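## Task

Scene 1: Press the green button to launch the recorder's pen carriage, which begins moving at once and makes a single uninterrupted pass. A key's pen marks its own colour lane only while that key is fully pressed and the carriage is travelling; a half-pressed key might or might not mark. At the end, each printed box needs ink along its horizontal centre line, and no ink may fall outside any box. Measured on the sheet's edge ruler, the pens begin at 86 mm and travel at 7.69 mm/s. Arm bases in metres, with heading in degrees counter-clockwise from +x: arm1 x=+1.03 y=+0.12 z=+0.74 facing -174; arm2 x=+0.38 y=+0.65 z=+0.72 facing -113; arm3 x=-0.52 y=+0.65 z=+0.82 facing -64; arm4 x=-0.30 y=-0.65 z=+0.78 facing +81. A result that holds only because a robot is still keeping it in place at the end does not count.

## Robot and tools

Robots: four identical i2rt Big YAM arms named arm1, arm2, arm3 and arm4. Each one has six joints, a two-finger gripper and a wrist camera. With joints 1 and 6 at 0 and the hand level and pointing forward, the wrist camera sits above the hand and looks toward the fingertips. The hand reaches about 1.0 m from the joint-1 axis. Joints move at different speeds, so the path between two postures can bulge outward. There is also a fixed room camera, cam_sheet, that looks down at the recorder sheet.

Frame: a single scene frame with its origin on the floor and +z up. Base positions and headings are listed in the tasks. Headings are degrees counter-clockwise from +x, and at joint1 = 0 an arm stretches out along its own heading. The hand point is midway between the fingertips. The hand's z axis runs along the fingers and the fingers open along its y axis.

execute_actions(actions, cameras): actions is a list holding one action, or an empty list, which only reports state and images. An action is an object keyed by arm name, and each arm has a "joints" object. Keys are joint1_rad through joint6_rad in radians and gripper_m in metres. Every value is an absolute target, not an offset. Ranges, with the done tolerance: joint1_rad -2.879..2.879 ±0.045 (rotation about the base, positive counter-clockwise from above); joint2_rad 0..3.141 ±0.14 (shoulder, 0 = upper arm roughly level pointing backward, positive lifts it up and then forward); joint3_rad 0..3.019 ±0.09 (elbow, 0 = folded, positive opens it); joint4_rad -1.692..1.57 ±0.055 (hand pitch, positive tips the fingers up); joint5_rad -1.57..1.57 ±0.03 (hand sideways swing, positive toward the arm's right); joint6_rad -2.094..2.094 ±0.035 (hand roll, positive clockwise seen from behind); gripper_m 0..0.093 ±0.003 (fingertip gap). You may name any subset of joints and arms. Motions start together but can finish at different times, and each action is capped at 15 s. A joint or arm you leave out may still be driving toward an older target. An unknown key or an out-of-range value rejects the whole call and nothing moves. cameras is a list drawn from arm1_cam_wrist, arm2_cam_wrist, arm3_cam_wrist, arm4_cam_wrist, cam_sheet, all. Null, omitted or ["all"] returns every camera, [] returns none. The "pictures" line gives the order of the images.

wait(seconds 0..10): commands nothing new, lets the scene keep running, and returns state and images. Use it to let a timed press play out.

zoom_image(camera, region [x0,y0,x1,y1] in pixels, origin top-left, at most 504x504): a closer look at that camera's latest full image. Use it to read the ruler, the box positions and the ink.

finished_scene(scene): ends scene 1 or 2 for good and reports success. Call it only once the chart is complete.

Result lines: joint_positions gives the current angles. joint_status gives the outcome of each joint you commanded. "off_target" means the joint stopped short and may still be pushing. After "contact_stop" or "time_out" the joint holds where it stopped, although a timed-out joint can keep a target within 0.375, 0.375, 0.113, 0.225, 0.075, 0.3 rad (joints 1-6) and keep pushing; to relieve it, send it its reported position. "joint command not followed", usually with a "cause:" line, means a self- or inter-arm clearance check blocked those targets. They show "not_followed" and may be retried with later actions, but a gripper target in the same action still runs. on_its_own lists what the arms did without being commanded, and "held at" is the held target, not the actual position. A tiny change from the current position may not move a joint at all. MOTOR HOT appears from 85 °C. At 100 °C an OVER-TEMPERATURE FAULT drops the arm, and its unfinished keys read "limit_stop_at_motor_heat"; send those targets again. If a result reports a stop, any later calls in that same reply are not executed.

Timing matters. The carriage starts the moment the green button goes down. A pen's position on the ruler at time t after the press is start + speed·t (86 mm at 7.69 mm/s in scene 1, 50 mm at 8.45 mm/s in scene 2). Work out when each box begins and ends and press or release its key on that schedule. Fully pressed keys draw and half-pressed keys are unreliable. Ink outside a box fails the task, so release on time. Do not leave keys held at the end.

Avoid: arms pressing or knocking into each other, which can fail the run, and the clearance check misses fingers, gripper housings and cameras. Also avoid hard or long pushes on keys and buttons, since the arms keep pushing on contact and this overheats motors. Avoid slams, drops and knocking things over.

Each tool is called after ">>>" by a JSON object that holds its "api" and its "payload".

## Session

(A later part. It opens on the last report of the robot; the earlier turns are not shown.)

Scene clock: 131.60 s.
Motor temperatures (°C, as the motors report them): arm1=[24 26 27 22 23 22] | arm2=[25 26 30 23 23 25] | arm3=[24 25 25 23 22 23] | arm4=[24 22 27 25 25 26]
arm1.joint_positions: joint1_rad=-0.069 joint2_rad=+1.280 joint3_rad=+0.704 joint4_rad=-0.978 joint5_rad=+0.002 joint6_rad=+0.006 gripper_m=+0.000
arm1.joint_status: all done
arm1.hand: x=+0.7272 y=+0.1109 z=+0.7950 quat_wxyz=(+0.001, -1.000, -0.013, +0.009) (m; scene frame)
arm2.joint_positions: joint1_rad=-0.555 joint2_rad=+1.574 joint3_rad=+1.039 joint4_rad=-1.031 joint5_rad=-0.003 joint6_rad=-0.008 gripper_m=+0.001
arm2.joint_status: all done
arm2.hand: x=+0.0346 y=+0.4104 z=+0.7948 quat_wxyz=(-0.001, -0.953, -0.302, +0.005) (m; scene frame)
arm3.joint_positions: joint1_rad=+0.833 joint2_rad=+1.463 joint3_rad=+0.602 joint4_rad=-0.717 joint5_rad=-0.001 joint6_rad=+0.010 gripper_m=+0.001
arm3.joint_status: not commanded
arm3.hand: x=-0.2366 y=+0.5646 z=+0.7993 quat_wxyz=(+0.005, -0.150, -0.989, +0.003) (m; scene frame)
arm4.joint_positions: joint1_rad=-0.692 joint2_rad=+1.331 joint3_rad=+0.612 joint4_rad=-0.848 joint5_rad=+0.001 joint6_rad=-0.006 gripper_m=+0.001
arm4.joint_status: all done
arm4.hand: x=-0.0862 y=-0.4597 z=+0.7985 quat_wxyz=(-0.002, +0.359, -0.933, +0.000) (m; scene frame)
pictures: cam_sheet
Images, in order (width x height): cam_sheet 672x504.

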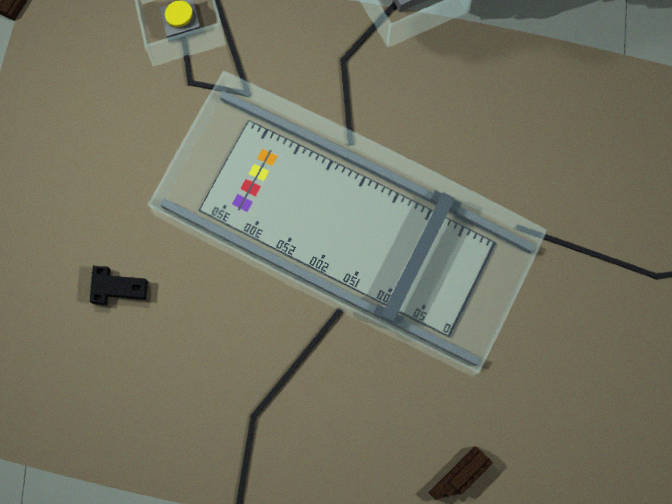

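>>> {"api": "execute_actions", "payload": {"actions": [{"arm3":{"joints":{"joint2_rad":1.605,"joint3_rad":0.56,"joint4_rad":-0.57}}}], "cameras": ["arm3_cam_wrist","cam_sheet"]}}

>>> {"api": "execute_actions", "payload": {"actions": [{"arm3":{"joints":{"joint2_rad":1.29,"joint3_rad":0.71,"joint4_rad":-0.94}}}], "cameras": ["cam_sheet"]}}

>>> {"api": "execute_actions", "payload": {"actions": [{"arm3":{"joints":{"joint1_rad":0.15,"joint2_rad":1.6,"joint3_rad":0.97,"joint4_rad":-0.9}}}], "cameras": []}}

>>> {"api": "execute_actions", "payload": {"actions": [{"arm3":{"joints":{"joint2_rad":1.725,"joint3_rad":0.91,"joint4_rad":-0.74}}}], "cameras": ["arm3_cam_wrist","cam_sheet"]}}

>>> {"api": "wait", "payload": {"seconds": 10}}

>>> {"api": "wait", "payload": {"seconds": 10}}

>>> {"api": "wait", "payload": {"seconds": 7.0}}

>>> {"api": "execute_actions", "payload": {"actions": [{"arm1":{"joints":{"joint2_rad":1.385,"joint3_rad":0.65,"joint4_rad":-0.84}},"arm2":{"joints":{"joint2_rad":1.635,"joint3_rad":0.965,"joint4_rad":-0.905}},"arm3":{"joints":{"joint2_rad":1.84,"joint3_rad":0.89,"joint4_rad":-0.635}},"arm4":{"joints":{"joint2_rad":1.445,"joint3_rad":0.565,"joint4_rad":-0.7}}}], "cameras": ["cam_sheet"]}}

>>> {"api": "wait", "payload": {"seconds": 0.75}}

>>> {"api": "execute_actions", "payload": {"actions": [{"arm1":{"joints":{"joint2_rad":1.26,"joint3_rad":0.76,"joint4_rad":-1.02}},"arm2":{"joints":{"joint2_rad":1.55,"joint3_rad":1.1,"joint4_rad":-1.07}},"arm3":{"joints":{"joint2_rad":1.7,"joint3_rad":0.96,"joint4_rad":-0.79}},"arm4":{"joints":{"joint2_rad":1.31,"joint3_rad":0.67,"joint4_rad":-0.88}}}], "cameras": ["cam_sheet"]}}

Scene clock: 141.13 s.
Motor temperatures (°C, as the motors report them): arm1=[24 26 27 22 23 22] | arm2=[25 26 31 23 23 25] | arm3=[24 25 25 23 22 23] | arm4=[24 22 27 25 25 26]
arm1.joint_positions: joint1_rad=-0.069 joint2_rad=+1.280 joint3_rad=+0.704 joint4_rad=-0.978 joint5_rad=+0.002 joint6_rad=+0.006 gripper_m=+0.000
arm1.joint_status: not commanded
arm1.hand: x=+0.7272 y=+0.1109 z=+0.7950 quat_wxyz=(+0.001, -1.000, -0.013, +0.009) (m; scene frame)
arm2.joint_positions: joint1_rad=-0.555 joint2_rad=+1.574 joint3_rad=+1.039 joint4_rad=-1.031 joint5_rad=-0.003 joint6_rad=-0.008 gripper_m=+0.001
arm2.joint_status: not commanded
arm2.hand: x=+0.0346 y=+0.4104 z=+0.7948 quat_wxyz=(-0.001, -0.953, -0.302, +0.005) (m; scene frame)
arm3.joint_positions: joint1_rad=+0.833 joint2_rad=+1.550 joint3_rad=+0.574 joint4_rad=-0.606 joint5_rad=-0.001 joint6_rad=+0.010 gripper_m=+0.001
arm3.joint_status: all done
arm3.hand: x=-0.2396 y=+0.5652 z=+0.7686 quat_wxyz=(+0.007, -0.150, -0.989, +0.002) (m; scene frame)
arm4.joint_positions: joint1_rad=-0.692 joint2_rad=+1.331 joint3_rad=+0.612 joint4_rad=-0.848 joint5_rad=+0.001 joint6_rad=-0.006 gripper_m=+0.001
arm4.joint_status: not commanded
arm4.hand: x=-0.0862 y=-0.4597 z=+0.7985 quat_wxyz=(-0.002, +0.359, -0.933, +0.000) (m; scene frame)
pictures: arm3_cam_wrist, cam_sheet
camera_calibration (this result's frames):
arm3_cam_wrist: T_world_to_cam=[[-0.308633, -0.951181, 0.000787453, 0.465291], [-0.75154, 0.244362, 0.61276, -0.782922], [-0.583038, 0.188526, -0.790269, 0.481572], [0, 0, 0, 1]] pos_world=[-0.164018, 0.543103, 0.859948]
Images, in order (width x height): arm3_cam_wrist 504x504, cam_sheet 672x504.

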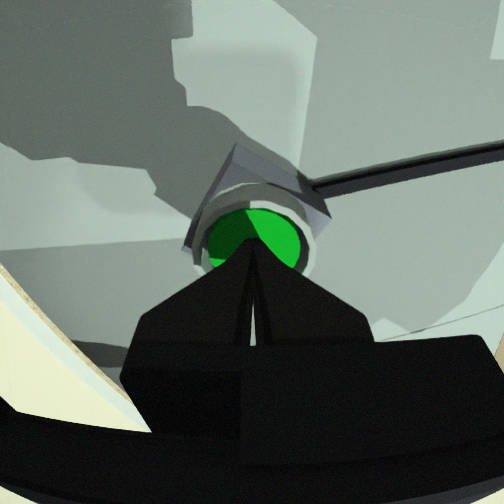

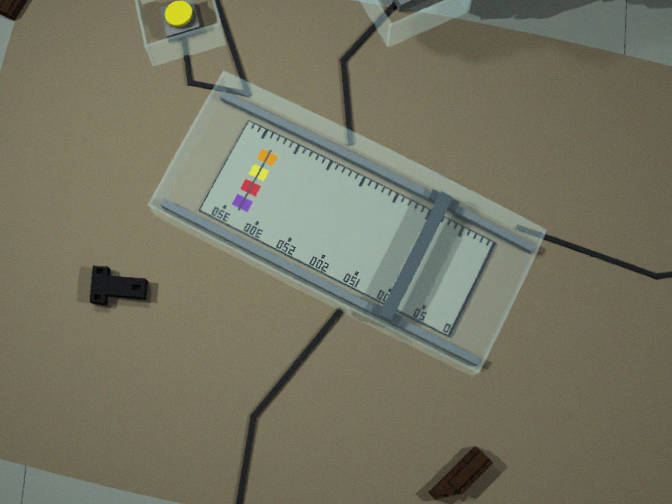

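Scene clock: 142.27 s.
Motor temperatures (°C, as the motors report them): arm1=[24 26 28 22 23 22] | arm2=[25 26 31 23 23 25] | arm3=[24 25 25 23 22 23] | arm4=[24 22 27 25 25 26]
arm1.joint_positions: joint1_rad=-0.069 joint2_rad=+1.280 joint3_rad=+0.704 joint4_rad=-0.978 joint5_rad=+0.002 joint6_rad=+0.006 gripper_m=+0.000
arm1.joint_status: not commanded
arm1.hand: x=+0.7272 y=+0.1109 z=+0.7950 quat_wxyz=(+0.001, -1.000, -0.013, +0.009) (m; scene frame)
arm2.joint_positions: joint1_rad=-0.555 joint2_rad=+1.574 joint3_rad=+1.039 joint4_rad=-1.031 joint5_rad=-0.003 joint6_rad=-0.008 gripper_m=+0.001
arm2.joint_status: not commanded
arm2.hand: x=+0.0346 y=+0.4104 z=+0.7948 quat_wxyz=(-0.001, -0.953, -0.302, +0.005) (m; scene frame)
arm3.joint_positions: joint1_rad=+0.833 joint2_rad=+1.273 joint3_rad=+0.689 joint4_rad=-0.930 joint5_rad=-0.001 joint6_rad=+0.010 gripper_m=+0.001
arm3.joint_status: all done
arm3.hand: x=-0.2246 y=+0.5616 z=+0.8766 quat_wxyz=(-0.026, -0.150, -0.988, +0.007) (m; scene frame)
arm4.joint_positions: joint1_rad=-0.692 joint2_rad=+1.331 joint3_rad=+0.612 joint4_rad=-0.848 joint5_rad=+0.001 joint6_rad=-0.006 gripper_m=+0.001
arm4.joint_status: not commanded
arm4.hand: x=-0.0862 y=-0.4597 z=+0.7985 quat_wxyz=(-0.002, +0.359, -0.933, +0.000) (m; scene frame)
pictures: cam_sheet
Images, in order (width x height): cam_sheet 672x504.

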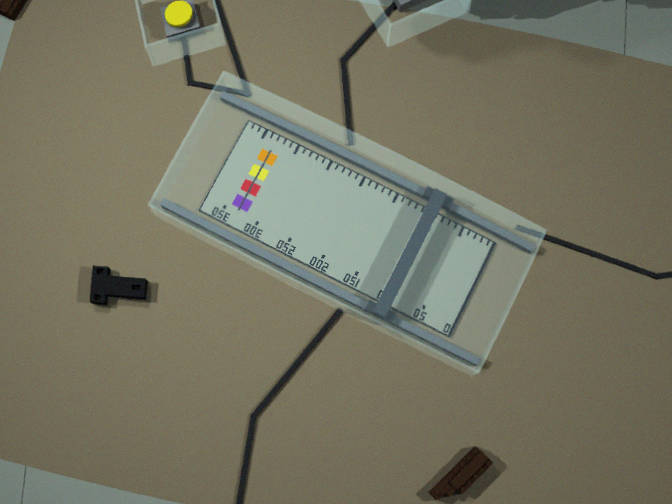

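Scene clock: 143.57 s.
Motor temperatures (°C, as the motors report them): arm1=[24 26 28 22 23 22] | arm2=[25 26 31 23 23 25] | arm3=[24 25 25 23 22 23] | arm4=[24 22 27 25 25 26]
arm1.joint_positions: joint1_rad=-0.069 joint2_rad=+1.280 joint3_rad=+0.704 joint4_rad=-0.978 joint5_rad=+0.002 joint6_rad=+0.006 gripper_m=+0.000
arm1.joint_status: not commanded
arm1.hand: x=+0.7272 y=+0.1109 z=+0.7950 quat_wxyz=(+0.001, -1.000, -0.013, +0.009) (m; scene frame)
arm2.joint_positions: joint1_rad=-0.555 joint2_rad=+1.574 joint3_rad=+1.039 joint4_rad=-1.031 joint5_rad=-0.003 joint6_rad=-0.008 gripper_m=+0.001
arm2.joint_status: not commanded
arm2.hand: x=+0.0346 y=+0.4104 z=+0.7948 quat_wxyz=(-0.001, -0.953, -0.302, +0.005) (m; scene frame)
arm3.joint_positions: joint1_rad=+0.142 joint2_rad=+1.594 joint3_rad=+0.948 joint4_rad=-0.900 joint5_rad=+0.000 joint6_rad=+0.010 gripper_m=+0.001
arm3.joint_status: all done
arm3.hand: x=-0.2930 y=+0.3095 z=+0.8538 quat_wxyz=(-0.010, -0.476, -0.879, +0.010) (m; scene frame)
arm4.joint_positions: joint1_rad=-0.692 joint2_rad=+1.331 joint3_rad=+0.612 joint4_rad=-0.848 joint5_rad=+0.001 joint6_rad=-0.006 gripper_m=+0.001
arm4.joint_status: not commanded
arm4.hand: x=-0.0862 y=-0.4597 z=+0.7985 quat_wxyz=(-0.002, +0.359, -0.933, +0.000) (m; scene frame)
pictures: none
No camera images: the call's "cameras" was empty. Leave "cameras" out to get every camera's image.

Scene clock: 144.50 s.
Motor temperatures (°C, as the motors report them): arm1=[24 26 28 22 23 22] | arm2=[25 26 31 23 23 25] | arm3=[24 25 25 23 22 23] | arm4=[24 22 27 25 25 26]
arm1.joint_positions: joint1_rad=-0.069 joint2_rad=+1.280 joint3_rad=+0.704 joint4_rad=-0.978 joint5_rad=+0.002 joint6_rad=+0.006 gripper_m=+0.000
arm1.joint_status: not commanded
arm1.hand: x=+0.7272 y=+0.1109 z=+0.7950 quat_wxyz=(+0.001, -1.000, -0.013, +0.009) (m; scene frame)
arm2.joint_positions: joint1_rad=-0.555 joint2_rad=+1.574 joint3_rad=+1.039 joint4_rad=-1.031 joint5_rad=-0.003 joint6_rad=-0.008 gripper_m=+0.001
arm2.joint_status: not commanded
arm2.hand: x=+0.0346 y=+0.4104 z=+0.7948 quat_wxyz=(-0.001, -0.953, -0.302, +0.005) (m; scene frame)
arm3.joint_positions: joint1_rad=+0.142 joint2_rad=+1.728 joint3_rad=+0.908 joint4_rad=-0.752 joint5_rad=+0.000 joint6_rad=+0.010 gripper_m=+0.001
arm3.joint_status: all done
arm3.hand: x=-0.2936 y=+0.3095 z=+0.7912 quat_wxyz=(+0.001, -0.476, -0.879, +0.004) (m; scene frame)
arm4.joint_positions: joint1_rad=-0.692 joint2_rad=+1.331 joint3_rad=+0.612 joint4_rad=-0.848 joint5_rad=+0.001 joint6_rad=-0.006 gripper_m=+0.001
arm4.joint_status: not commanded
arm4.hand: x=-0.0862 y=-0.4597 z=+0.7985 quat_wxyz=(-0.002, +0.359, -0.933, +0.000) (m; scene frame)
pictures: arm3_cam_wrist, cam_sheet
camera_calibration (this result's frames):
arm3_cam_wrist: T_world_to_cam=[[-0.843697, -0.53682, 0.00100587, -0.0801533], [-0.429091, 0.675507, 0.599643, -0.803246], [-0.322579, 0.505485, -0.800267, 0.502451], [0, 0, 0, 1]] pos_world=[-0.25021, 0.245589, 0.883836]
Images, in order (width x height): arm3_cam_wrist 504x504, cam_sheet 672x504.

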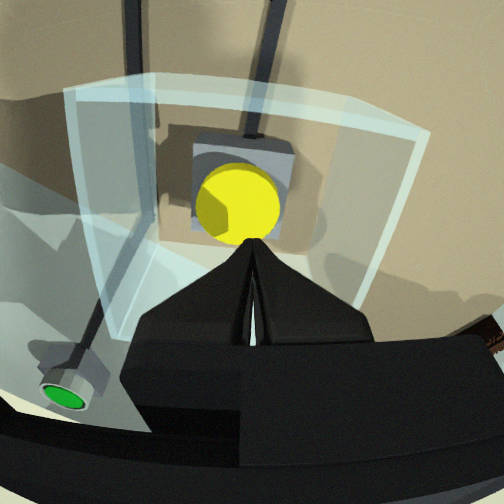

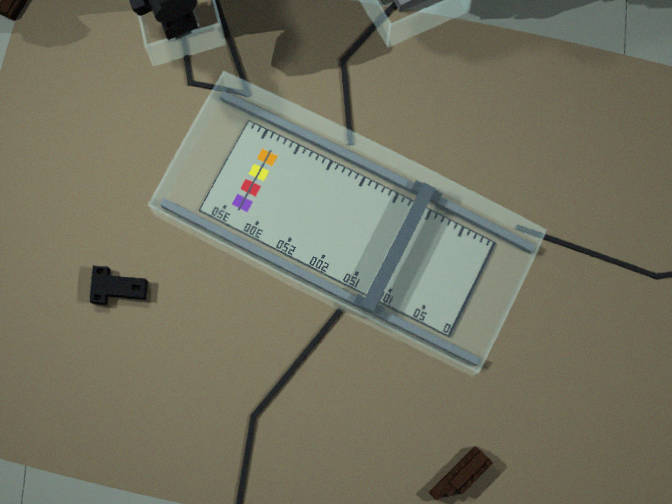

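Scene clock: 154.50 s.
Motor temperatures (°C, as the motors report them): arm1=[24 26 28 22 23 22] | arm2=[25 26 31 23 23 25] | arm3=[24 26 25 23 22 23] | arm4=[24 22 28 25 25 26]
arm1.joint_positions: joint1_rad=-0.069 joint2_rad=+1.280 joint3_rad=+0.704 joint4_rad=-0.978 joint5_rad=+0.002 joint6_rad=+0.006 gripper_m=+0.000
arm1.joint_status: not commanded
arm1.hand: x=+0.7272 y=+0.1109 z=+0.7950 quat_wxyz=(+0.001, -1.000, -0.013, +0.009) (m; scene frame)
arm2.joint_positions: joint1_rad=-0.555 joint2_rad=+1.574 joint3_rad=+1.039 joint4_rad=-1.031 joint5_rad=-0.003 joint6_rad=-0.008 gripper_m=+0.001
arm2.joint_status: not commanded
arm2.hand: x=+0.0346 y=+0.4104 z=+0.7948 quat_wxyz=(-0.001, -0.953, -0.302, +0.005) (m; scene frame)
arm3.joint_positions: joint1_rad=+0.142 joint2_rad=+1.728 joint3_rad=+0.908 joint4_rad=-0.752 joint5_rad=+0.000 joint6_rad=+0.010 gripper_m=+0.001
arm3.joint_status: all done
arm3.hand: x=-0.2936 y=+0.3095 z=+0.7912 quat_wxyz=(+0.001, -0.476, -0.879, +0.004) (m; scene frame)
arm4.joint_positions: joint1_rad=-0.692 joint2_rad=+1.331 joint3_rad=+0.612 joint4_rad=-0.848 joint5_rad=+0.001 joint6_rad=-0.006 gripper_m=+0.001
arm4.joint_status: not commanded
arm4.hand: x=-0.0862 y=-0.4597 z=+0.7985 quat_wxyz=(-0.002, +0.359, -0.933, +0.000) (m; scene frame)
wait: 10.00 s; at rest by 0.27 s
pictures: arm1_cam_wrist, arm2_cam_wrist, arm3_cam_wrist, arm4_cam_wrist, cam_sheet
camera_calibration (this result's frames):
arm1_cam_wrist: T_world_to_cam=[[-0.0312292, 0.999317, -0.0197536, -0.0659389], [0.823245, 0.0369246, 0.566483, -1.05268], [0.566826, 0.00142872, -0.823836, 0.370013], [0, 0, 0, 1]] pos_world=[0.65482, 0.104235, 0.899852]
arm2_cam_wrist: T_world_to_cam=[[-0.599087, 0.800613, -0.0106735, -0.297712], [0.651715, 0.495327, 0.574385, -0.674132], [0.465147, 0.337151, -0.818515, 0.617654], [0, 0, 0, 1]] pos_world=[-0.0263135, 0.364025, 0.889593]
arm3_cam_wrist: T_world_to_cam=[[-0.843697, -0.53682, 0.00100587, -0.0801533], [-0.429091, 0.675507, 0.599643, -0.803246], [-0.322579, 0.505485, -0.800267, 0.502451], [0, 0, 0, 1]] pos_world=[-0.25021, 0.245589, 0.883836]
arm4_cam_wrist: T_world_to_cam=[[0.658333, -0.752686, -0.00777789, -0.283088], [-0.603792, -0.534217, 0.591648, -0.763897], [-0.44948, -0.384806, -0.806159, 0.549289], [0, 0, 0, 1]] pos_world=[-0.0279739, -0.409794, 0.89257]
Images, in order (width x height): arm1_cam_wrist 504x504, arm2_cam_wrist 504x504, arm3_cam_wrist 504x504, arm4_cam_wrist 504x504, cam_sheet 672x504.

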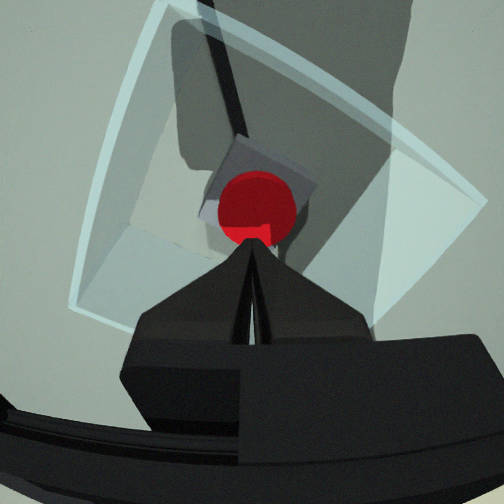

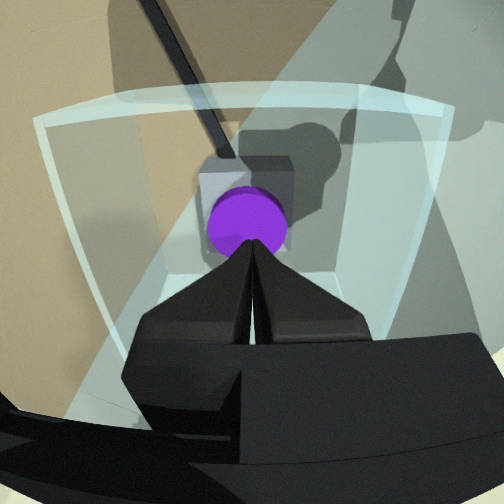

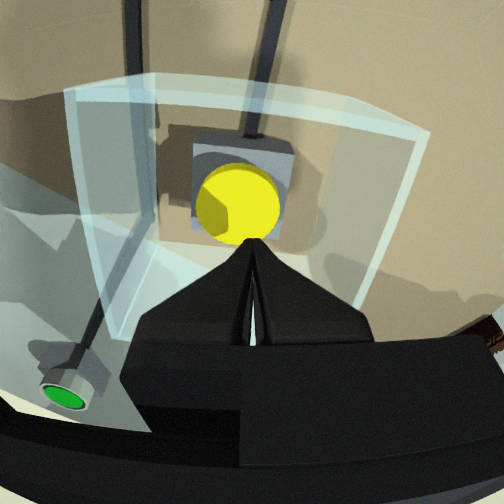

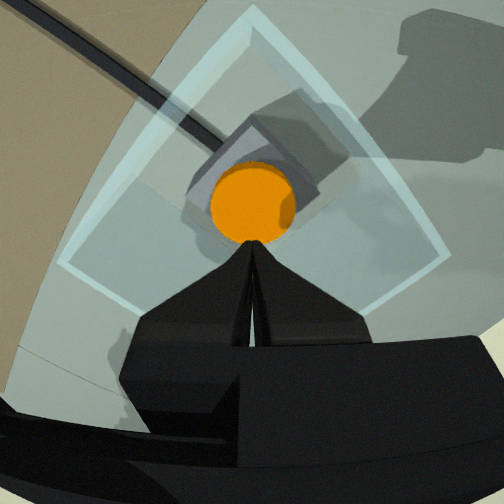

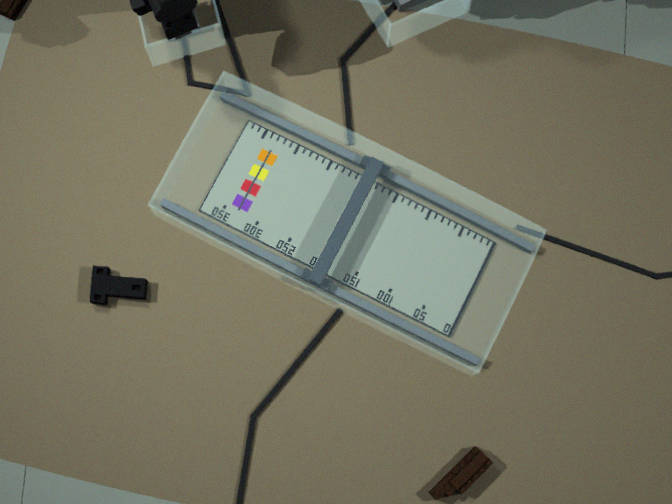

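Scene clock: 164.50 s.
Motor temperatures (°C, as the motors report them): arm1=[24 26 28 22 23 22] | arm2=[25 27 32 23 23 25] | arm3=[24 26 25 23 22 23] | arm4=[24 22 28 25 25 26]
arm1.joint_positions: joint1_rad=-0.069 joint2_rad=+1.280 joint3_rad=+0.704 joint4_rad=-0.978 joint5_rad=+0.002 joint6_rad=+0.006 gripper_m=+0.000
arm1.joint_status: not commanded
arm1.hand: x=+0.7272 y=+0.1109 z=+0.7950 quat_wxyz=(+0.001, -1.000, -0.013, +0.009) (m; scene frame)
arm2.joint_positions: joint1_rad=-0.555 joint2_rad=+1.574 joint3_rad=+1.039 joint4_rad=-1.031 joint5_rad=-0.003 joint6_rad=-0.008 gripper_m=+0.001
arm2.joint_status: not commanded
arm2.hand: x=+0.0346 y=+0.4104 z=+0.7948 quat_wxyz=(-0.001, -0.953, -0.302, +0.005) (m; scene frame)
arm3.joint_positions: joint1_rad=+0.142 joint2_rad=+1.728 joint3_rad=+0.908 joint4_rad=-0.752 joint5_rad=+0.000 joint6_rad=+0.010 gripper_m=+0.001
arm3.joint_status: all done
arm3.hand: x=-0.2936 y=+0.3095 z=+0.7912 quat_wxyz=(+0.001, -0.476, -0.879, +0.004) (m; scene frame)
arm4.joint_positions: joint1_rad=-0.692 joint2_rad=+1.331 joint3_rad=+0.612 joint4_rad=-0.848 joint5_rad=+0.001 joint6_rad=-0.006 gripper_m=+0.001
arm4.joint_status: not commanded
arm4.hand: x=-0.0862 y=-0.4597 z=+0.7985 quat_wxyz=(-0.002, +0.359, -0.933, +0.000) (m; scene frame)
wait: 10.00 s; at rest by 0.27 s
pictures: arm1_cam_wrist, arm2_cam_wrist, arm3_cam_wrist, arm4_cam_wrist, cam_sheet
camera_calibration (this result's frames):
arm1_cam_wrist: T_world_to_cam=[[-0.0312292, 0.999317, -0.0197536, -0.0659389], [0.823245, 0.0369246, 0.566483, -1.05268], [0.566826, 0.00142872, -0.823836, 0.370013], [0, 0, 0, 1]] pos_world=[0.65482, 0.104235, 0.899852]
arm2_cam_wrist: T_world_to_cam=[[-0.599087, 0.800613, -0.0106735, -0.297712], [0.651715, 0.495327, 0.574385, -0.674132], [0.465147, 0.337151, -0.818515, 0.617654], [0, 0, 0, 1]] pos_world=[-0.0263135, 0.364025, 0.889593]
arm3_cam_wrist: T_world_to_cam=[[-0.843697, -0.53682, 0.00100587, -0.0801533], [-0.429091, 0.675507, 0.599643, -0.803246], [-0.322579, 0.505485, -0.800267, 0.502451], [0, 0, 0, 1]] pos_world=[-0.25021, 0.245589, 0.883836]
arm4_cam_wrist: T_world_to_cam=[[0.658333, -0.752686, -0.00777789, -0.283088], [-0.603792, -0.534217, 0.591648, -0.763897], [-0.44948, -0.384806, -0.806159, 0.549289], [0, 0, 0, 1]] pos_world=[-0.0279739, -0.409794, 0.89257]
Images, in order (width x height): arm1_cam_wrist 504x504, arm2_cam_wrist 504x504, arm3_cam_wrist 504x504, arm4_cam_wrist 504x504, cam_sheet 672x504.

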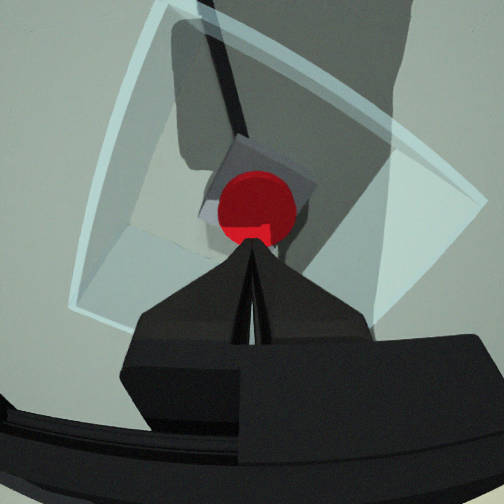

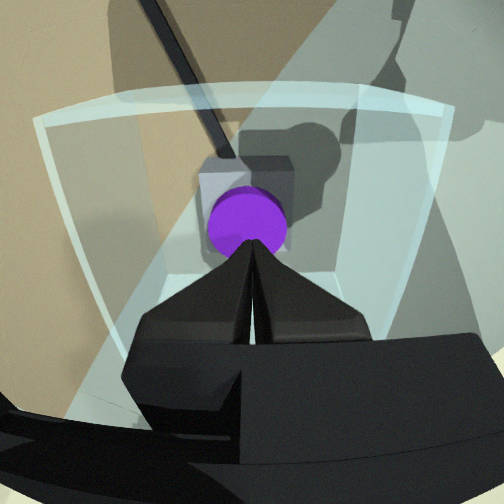

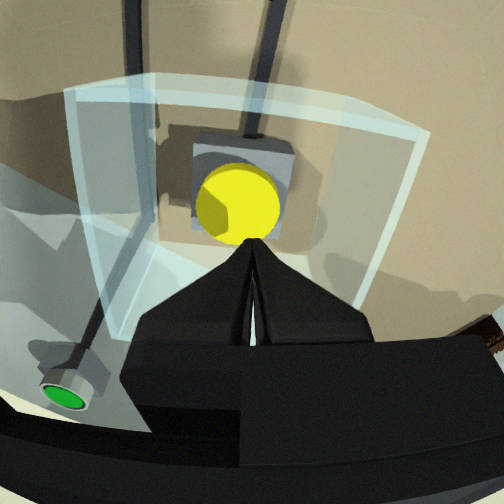

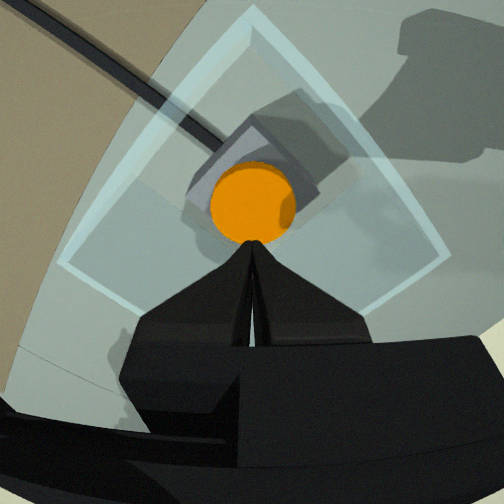

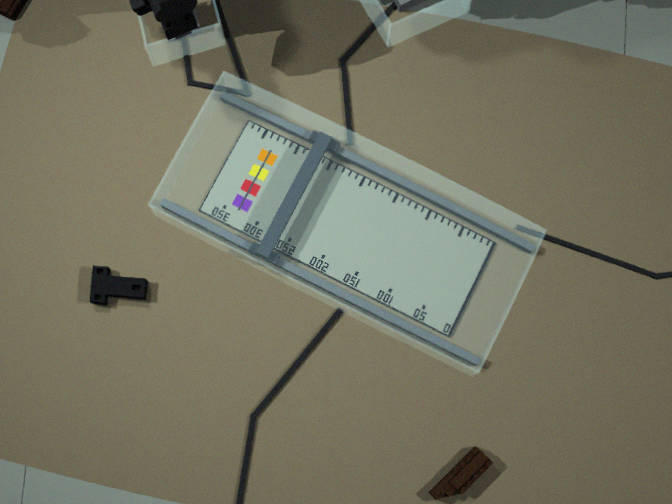

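Scene clock: 171.50 s.
Motor temperatures (°C, as the motors report them): arm1=[24 26 28 22 23 22] | arm2=[25 27 32 23 23 25] | arm3=[24 26 25 23 22 23] | arm4=[24 22 28 25 25 26]
arm1.joint_positions: joint1_rad=-0.069 joint2_rad=+1.280 joint3_rad=+0.704 joint4_rad=-0.978 joint5_rad=+0.002 joint6_rad=+0.006 gripper_m=+0.000
arm1.joint_status: not commanded
arm1.hand: x=+0.7272 y=+0.1109 z=+0.7950 quat_wxyz=(+0.001, -1.000, -0.013, +0.009) (m; scene frame)
arm2.joint_positions: joint1_rad=-0.555 joint2_rad=+1.574 joint3_rad=+1.039 joint4_rad=-1.031 joint5_rad=-0.003 joint6_rad=-0.008 gripper_m=+0.001
arm2.joint_status: not commanded
arm2.hand: x=+0.0346 y=+0.4104 z=+0.7948 quat_wxyz=(-0.001, -0.953, -0.302, +0.005) (m; scene frame)
arm3.joint_positions: joint1_rad=+0.142 joint2_rad=+1.728 joint3_rad=+0.908 joint4_rad=-0.752 joint5_rad=+0.000 joint6_rad=+0.010 gripper_m=+0.001
arm3.joint_status: all done
arm3.hand: x=-0.2936 y=+0.3095 z=+0.7912 quat_wxyz=(+0.001, -0.476, -0.879, +0.004) (m; scene frame)
arm4.joint_positions: joint1_rad=-0.692 joint2_rad=+1.331 joint3_rad=+0.612 joint4_rad=-0.848 joint5_rad=+0.001 joint6_rad=-0.006 gripper_m=+0.001
arm4.joint_status: not commanded
arm4.hand: x=-0.0862 y=-0.4597 z=+0.7985 quat_wxyz=(-0.002, +0.359, -0.933, +0.000) (m; scene frame)
wait: 7.00 s; at rest by 0.27 s
pictures: arm1_cam_wrist, arm2_cam_wrist, arm3_cam_wrist, arm4_cam_wrist, cam_sheet
camera_calibration (this result's frames):
arm1_cam_wrist: T_world_to_cam=[[-0.0312292, 0.999317, -0.0197536, -0.0659389], [0.823245, 0.0369246, 0.566483, -1.05268], [0.566826, 0.00142872, -0.823836, 0.370013], [0, 0, 0, 1]] pos_world=[0.65482, 0.104235, 0.899852]
arm2_cam_wrist: T_world_to_cam=[[-0.599087, 0.800613, -0.0106735, -0.297712], [0.651715, 0.495327, 0.574385, -0.674132], [0.465147, 0.337151, -0.818515, 0.617654], [0, 0, 0, 1]] pos_world=[-0.0263135, 0.364025, 0.889593]
arm3_cam_wrist: T_world_to_cam=[[-0.843697, -0.53682, 0.00100587, -0.0801533], [-0.429091, 0.675507, 0.599643, -0.803246], [-0.322579, 0.505485, -0.800267, 0.502451], [0, 0, 0, 1]] pos_world=[-0.25021, 0.245589, 0.883836]
arm4_cam_wrist: T_world_to_cam=[[0.658333, -0.752686, -0.00777789, -0.283088], [-0.603792, -0.534217, 0.591648, -0.763897], [-0.44948, -0.384806, -0.806159, 0.549289], [0, 0, 0, 1]] pos_world=[-0.0279739, -0.409794, 0.89257]
Images, in order (width x height): arm1_cam_wrist 504x504, arm2_cam_wrist 504x504, arm3_cam_wrist 504x504, arm4_cam_wrist 504x504, cam_sheet 672x504.

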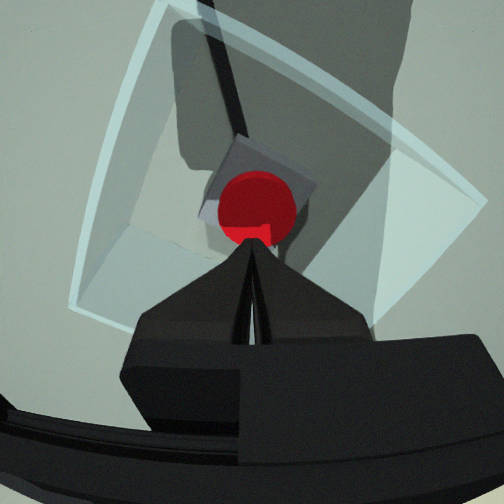

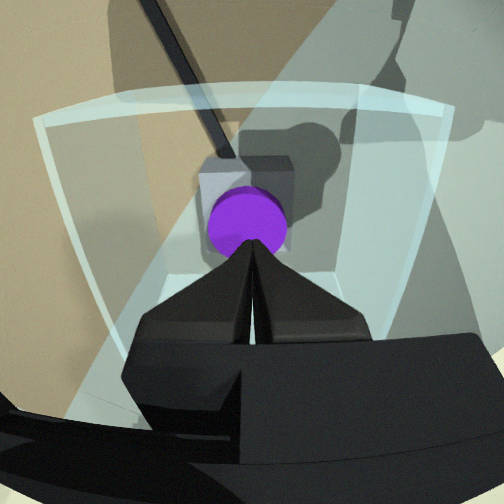

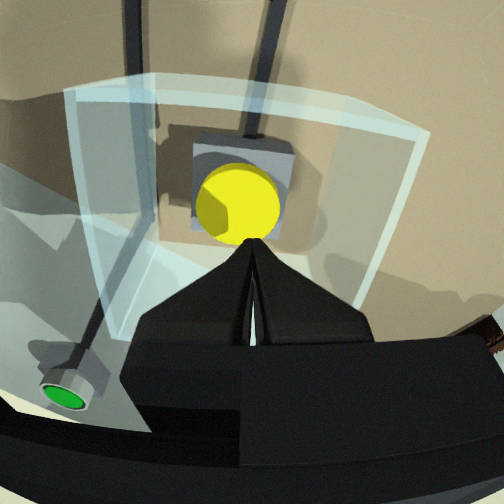

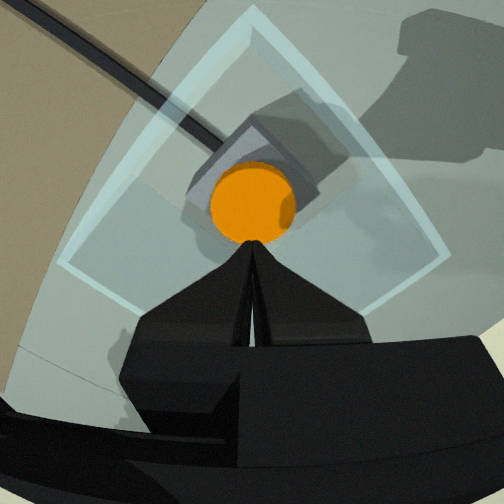

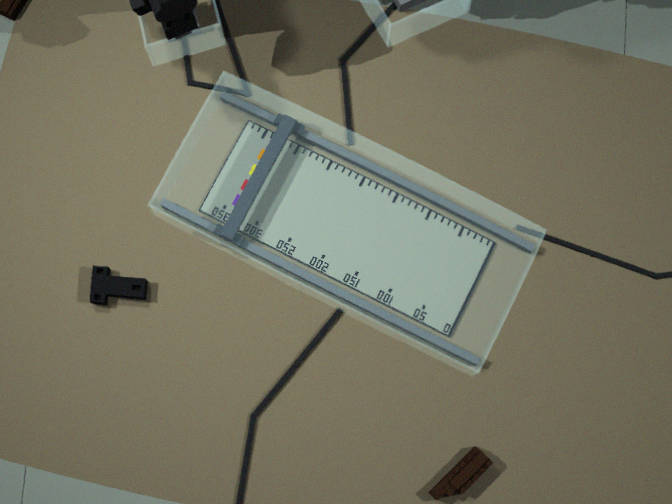

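Scene clock: 172.37 s.
Motor temperatures (°C, as the motors report them): arm1=[24 26 28 22 23 22] | arm2=[25 27 32 23 23 25] | arm3=[24 26 25 23 22 23] | arm4=[24 22 28 25 25 26]
arm1.joint_positions: joint1_rad=-0.069 joint2_rad=+1.355 joint3_rad=+0.669 joint4_rad=-0.868 joint5_rad=+0.002 joint6_rad=+0.006 gripper_m=+0.000
arm1.joint_status: all done
arm1.hand: x=+0.7235 y=+0.1108 z=+0.7630 quat_wxyz=(+0.001, -1.000, -0.013, +0.009) (m; scene frame)
arm2.joint_positions: joint1_rad=-0.555 joint2_rad=+1.599 joint3_rad=+0.982 joint4_rad=-0.922 joint5_rad=-0.003 joint6_rad=-0.008 gripper_m=+0.001
arm2.joint_status: all done
arm2.hand: x=+0.0352 y=+0.4110 z=+0.7668 quat_wxyz=(-0.005, -0.953, -0.302, +0.018) (m; scene frame)
arm3.joint_positions: joint1_rad=+0.142 joint2_rad=+1.791 joint3_rad=+0.903 joint4_rad=-0.649 joint5_rad=+0.000 joint6_rad=+0.010 gripper_m=+0.001
arm3.joint_status: all done
arm3.hand: x=-0.2876 y=+0.3002 z=+0.7653 quat_wxyz=(-0.014, -0.476, -0.879, +0.012) (m; scene frame)
arm4.joint_positions: joint1_rad=-0.692 joint2_rad=+1.399 joint3_rad=+0.588 joint4_rad=-0.738 joint5_rad=+0.001 joint6_rad=-0.006 gripper_m=+0.001
arm4.joint_status: all done
arm4.hand: x=-0.0814 y=-0.4554 z=+0.7741 quat_wxyz=(-0.010, +0.359, -0.933, -0.003) (m; scene frame)
pictures: cam_sheet
Images, in order (width x height): cam_sheet 672x504.

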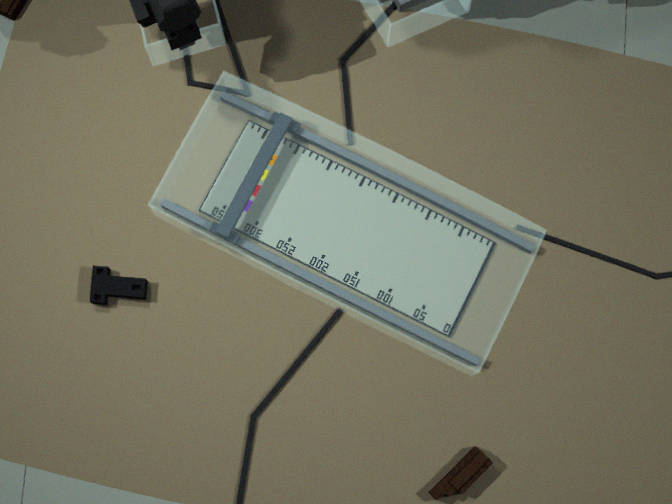

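Scene clock: 173.13 s.
Motor temperatures (°C, as the motors report them): arm1=[24 26 28 22 23 22] | arm2=[25 27 31 23 23 25] | arm3=[24 26 25 23 22 23] | arm4=[24 22 28 25 25 26]
arm1.joint_positions: joint1_rad=-0.069 joint2_rad=+1.355 joint3_rad=+0.669 joint4_rad=-0.868 joint5_rad=+0.002 joint6_rad=+0.006 gripper_m=+0.000
arm1.joint_status: all done
arm1.hand: x=+0.7235 y=+0.1108 z=+0.7630 quat_wxyz=(+0.001, -1.000, -0.013, +0.009) (m; scene frame)
arm2.joint_positions: joint1_rad=-0.555 joint2_rad=+1.599 joint3_rad=+0.982 joint4_rad=-0.922 joint5_rad=-0.003 joint6_rad=-0.008 gripper_m=+0.001
arm2.joint_status: all done
arm2.hand: x=+0.0352 y=+0.4110 z=+0.7668 quat_wxyz=(-0.005, -0.953, -0.302, +0.018) (m; scene frame)
arm3.joint_positions: joint1_rad=+0.142 joint2_rad=+1.791 joint3_rad=+0.903 joint4_rad=-0.649 joint5_rad=+0.000 joint6_rad=+0.010 gripper_m=+0.001
arm3.joint_status: all done
arm3.hand: x=-0.2876 y=+0.3002 z=+0.7653 quat_wxyz=(-0.014, -0.476, -0.879, +0.012) (m; scene frame)
arm4.joint_positions: joint1_rad=-0.692 joint2_rad=+1.399 joint3_rad=+0.588 joint4_rad=-0.738 joint5_rad=+0.001 joint6_rad=-0.006 gripper_m=+0.001
arm4.joint_status: all done
arm4.hand: x=-0.0814 y=-0.4554 z=+0.7741 quat_wxyz=(-0.010, +0.359, -0.933, -0.003) (m; scene frame)
wait: 0.77 s; at rest by 0.27 s
pictures: arm1_cam_wrist, arm2_cam_wrist, arm3_cam_wrist, arm4_cam_wrist, cam_sheet
camera_calibration (this result's frames):
arm1_cam_wrist: T_world_to_cam=[[-0.031206, 0.999318, -0.0197525, -0.0666018], [0.822597, 0.0369032, 0.567426, -1.03172], [0.567768, 0.00145877, -0.823187, 0.344546], [0, 0, 0, 1]] pos_world=[0.65099, 0.104128, 0.867736]
arm2_cam_wrist: T_world_to_cam=[[-0.599377, 0.800408, -0.00969388, -0.298725], [0.664041, 0.503949, 0.552346, -0.645795], [0.446987, 0.324626, -0.833559, 0.61157], [0, 0, 0, 1]] pos_world=[-0.0235789, 0.366018, 0.863586]
arm3_cam_wrist: T_world_to_cam=[[-0.843576, -0.53701, 0.000287, -0.0794361], [-0.440059, 0.691584, 0.572765, -0.766245], [-0.307779, 0.483044, -0.81972, 0.514273], [0, 0, 0, 1]] pos_world=[-0.245921, 0.238848, 0.860461]
arm4_cam_wrist: T_world_to_cam=[[0.658439, -0.752592, -0.00797672, -0.282999], [-0.611768, -0.541346, 0.576788, -0.736687], [-0.438404, -0.3749, -0.816855, 0.547057], [0, 0, 0, 1]] pos_world=[-0.0245119, -0.406694, 0.869521]
Images, in order (width x height): arm1_cam_wrist 504x504, arm2_cam_wrist 504x504, arm3_cam_wrist 504x504, arm4_cam_wrist 504x504, cam_sheet 672x504.

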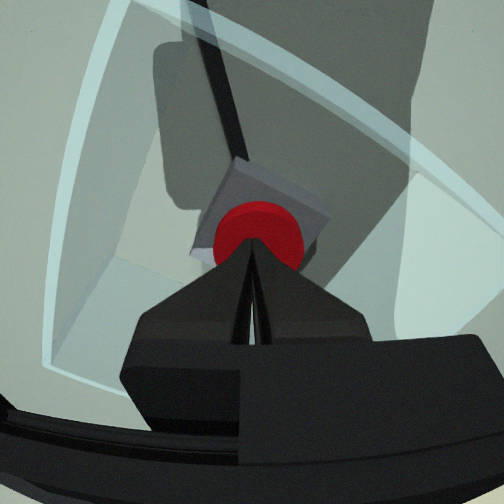

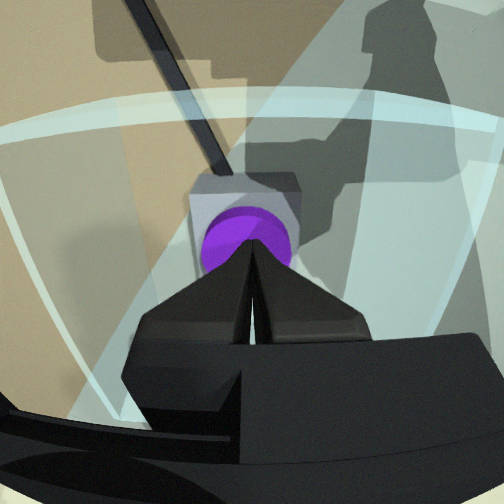

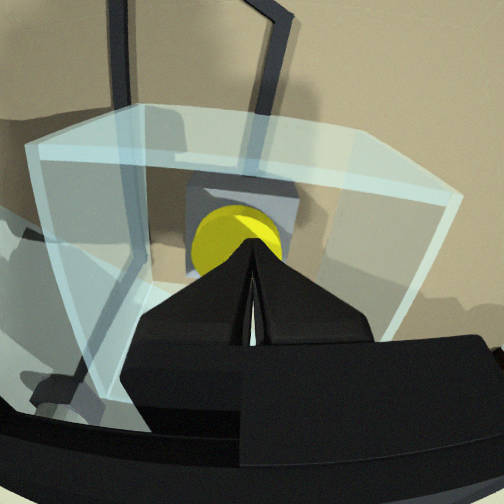

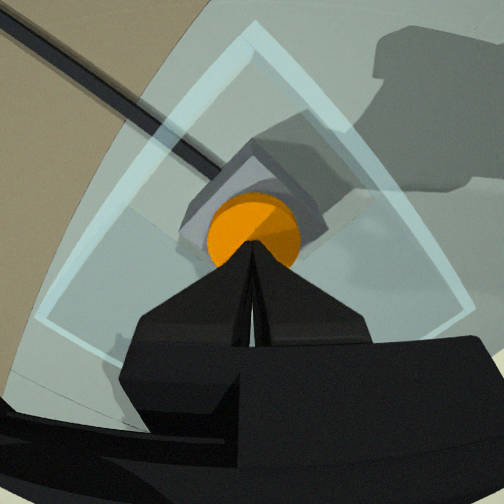

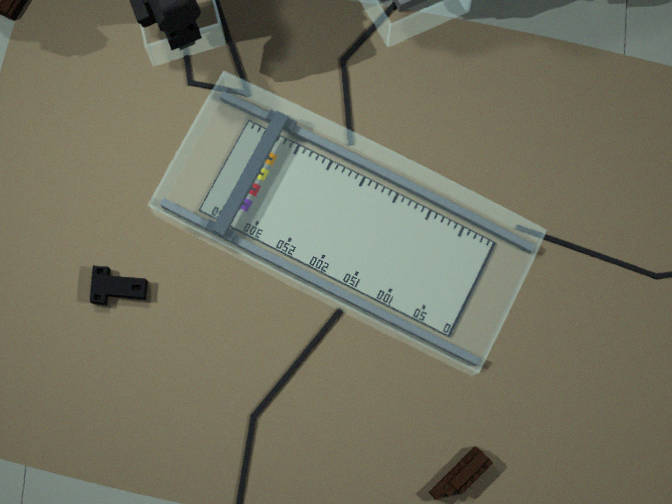

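Scene clock: 174.10 s.
Motor temperatures (°C, as the motors report them): arm1=[24 26 28 22 23 22] | arm2=[25 27 31 23 23 25] | arm3=[24 26 25 23 22 23] | arm4=[24 22 28 25 25 26]
arm1.joint_positions: joint1_rad=-0.069 joint2_rad=+1.256 joint3_rad=+0.728 joint4_rad=-1.008 joint5_rad=+0.002 joint6_rad=+0.006 gripper_m=+0.000
arm1.joint_status: all done
arm1.hand: x=+0.7225 y=+0.1108 z=+0.8095 quat_wxyz=(+0.001, -1.000, -0.013, +0.018) (m; scene frame)
arm2.joint_positions: joint1_rad=-0.555 joint2_rad=+1.560 joint3_rad=+1.061 joint4_rad=-1.055 joint5_rad=-0.003 joint6_rad=-0.008 gripper_m=+0.001
arm2.joint_status: all done
arm2.hand: x=+0.0310 y=+0.4079 z=+0.8078 quat_wxyz=(-0.003, -0.953, -0.302, +0.011) (m; scene frame)
arm3.joint_positions: joint1_rad=+0.142 joint2_rad=+1.699 joint3_rad=+0.927 joint4_rad=-0.779 joint5_rad=+0.000 joint6_rad=+0.010 gripper_m=+0.001
arm3.joint_status: all done
arm3.hand: x=-0.2895 y=+0.3036 z=+0.8074 quat_wxyz=(-0.008, -0.476, -0.879, +0.008) (m; scene frame)
arm4.joint_positions: joint1_rad=-0.692 joint2_rad=+1.307 joint3_rad=+0.635 joint4_rad=-0.873 joint5_rad=+0.001 joint6_rad=-0.006 gripper_m=+0.001
arm4.joint_status: all done
arm4.hand: x=-0.0806 y=-0.4547 z=+0.8115 quat_wxyz=(-0.011, +0.359, -0.933, -0.004) (m; scene frame)
pictures: cam_sheet
Images, in order (width x height): cam_sheet 672x504.

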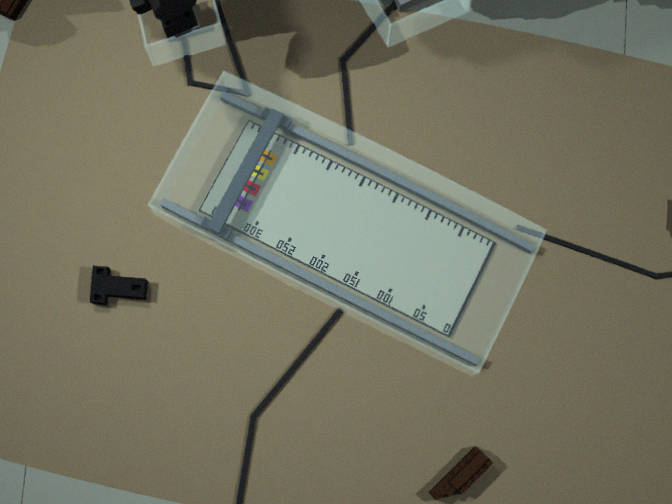

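>>> {"api": "execute_actions", "payload": {"actions": [], "cameras": ["cam_sheet"]}}

>>> {"api": "zoom_image", "payload": {"camera": "cam_sheet", "region": [210, 130, 300, 220]}}

Scene clock: 175.30 s.
Motor temperatures (°C, as the motors report them): arm1=[24 26 28 22 23 22] | arm2=[25 27 32 23 23 25] | arm3=[24 26 25 23 22 23] | arm4=[24 22 28 25 25 26]
arm1.joint_positions: joint1_rad=-0.069 joint2_rad=+1.256 joint3_rad=+0.728 joint4_rad=-1.008 joint5_rad=+0.002 joint6_rad=+0.006 gripper_m=+0.000
arm1.joint_status: all done
arm1.hand: x=+0.7225 y=+0.1108 z=+0.8095 quat_wxyz=(+0.001, -1.000, -0.013, +0.018) (m; scene frame)
arm2.joint_positions: joint1_rad=-0.555 joint2_rad=+1.560 joint3_rad=+1.061 joint4_rad=-1.055 joint5_rad=-0.003 joint6_rad=-0.008 gripper_m=+0.001
arm2.joint_status: all done
arm2.hand: x=+0.0310 y=+0.4079 z=+0.8078 quat_wxyz=(-0.003, -0.953, -0.302, +0.011) (m; scene frame)
arm3.joint_positions: joint1_rad=+0.142 joint2_rad=+1.699 joint3_rad=+0.927 joint4_rad=-0.779 joint5_rad=+0.000 joint6_rad=+0.010 gripper_m=+0.001
arm3.joint_status: all done
arm3.hand: x=-0.2895 y=+0.3036 z=+0.8074 quat_wxyz=(-0.008, -0.476, -0.879, +0.008) (m; scene frame)
arm4.joint_positions: joint1_rad=-0.692 joint2_rad=+1.307 joint3_rad=+0.635 joint4_rad=-0.873 joint5_rad=+0.001 joint6_rad=-0.006 gripper_m=+0.001
arm4.joint_status: all done
arm4.hand: x=-0.0806 y=-0.4547 z=+0.8115 quat_wxyz=(-0.011, +0.359, -0.933, -0.004) (m; scene frame)
pictures: cam_sheet
Images, in order (width x height): cam_sheet 672x504.

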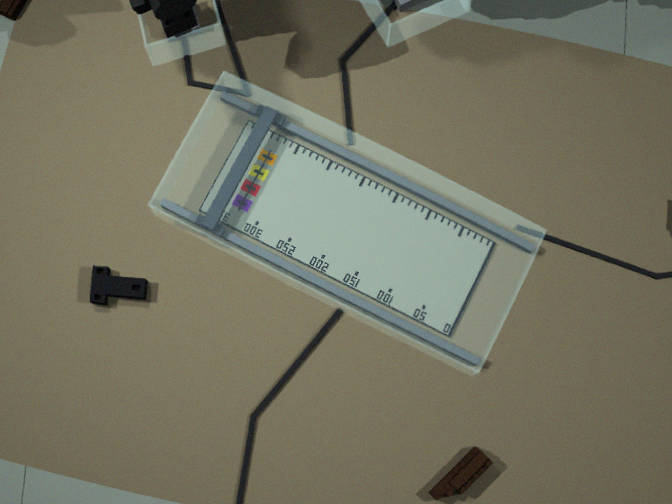

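Region (210, 130, 300, 220) of cam_sheet's 672x504 image, scaled by 5.600, with more detail than that image has.

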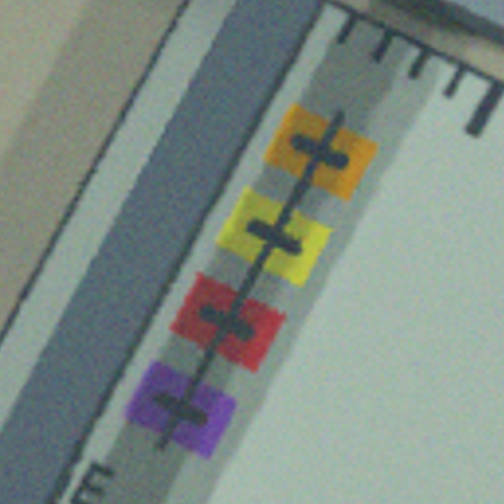

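>>> {"api": "finished_scene", "payload": {"scene": 1}}

The scene is finished: the task was done.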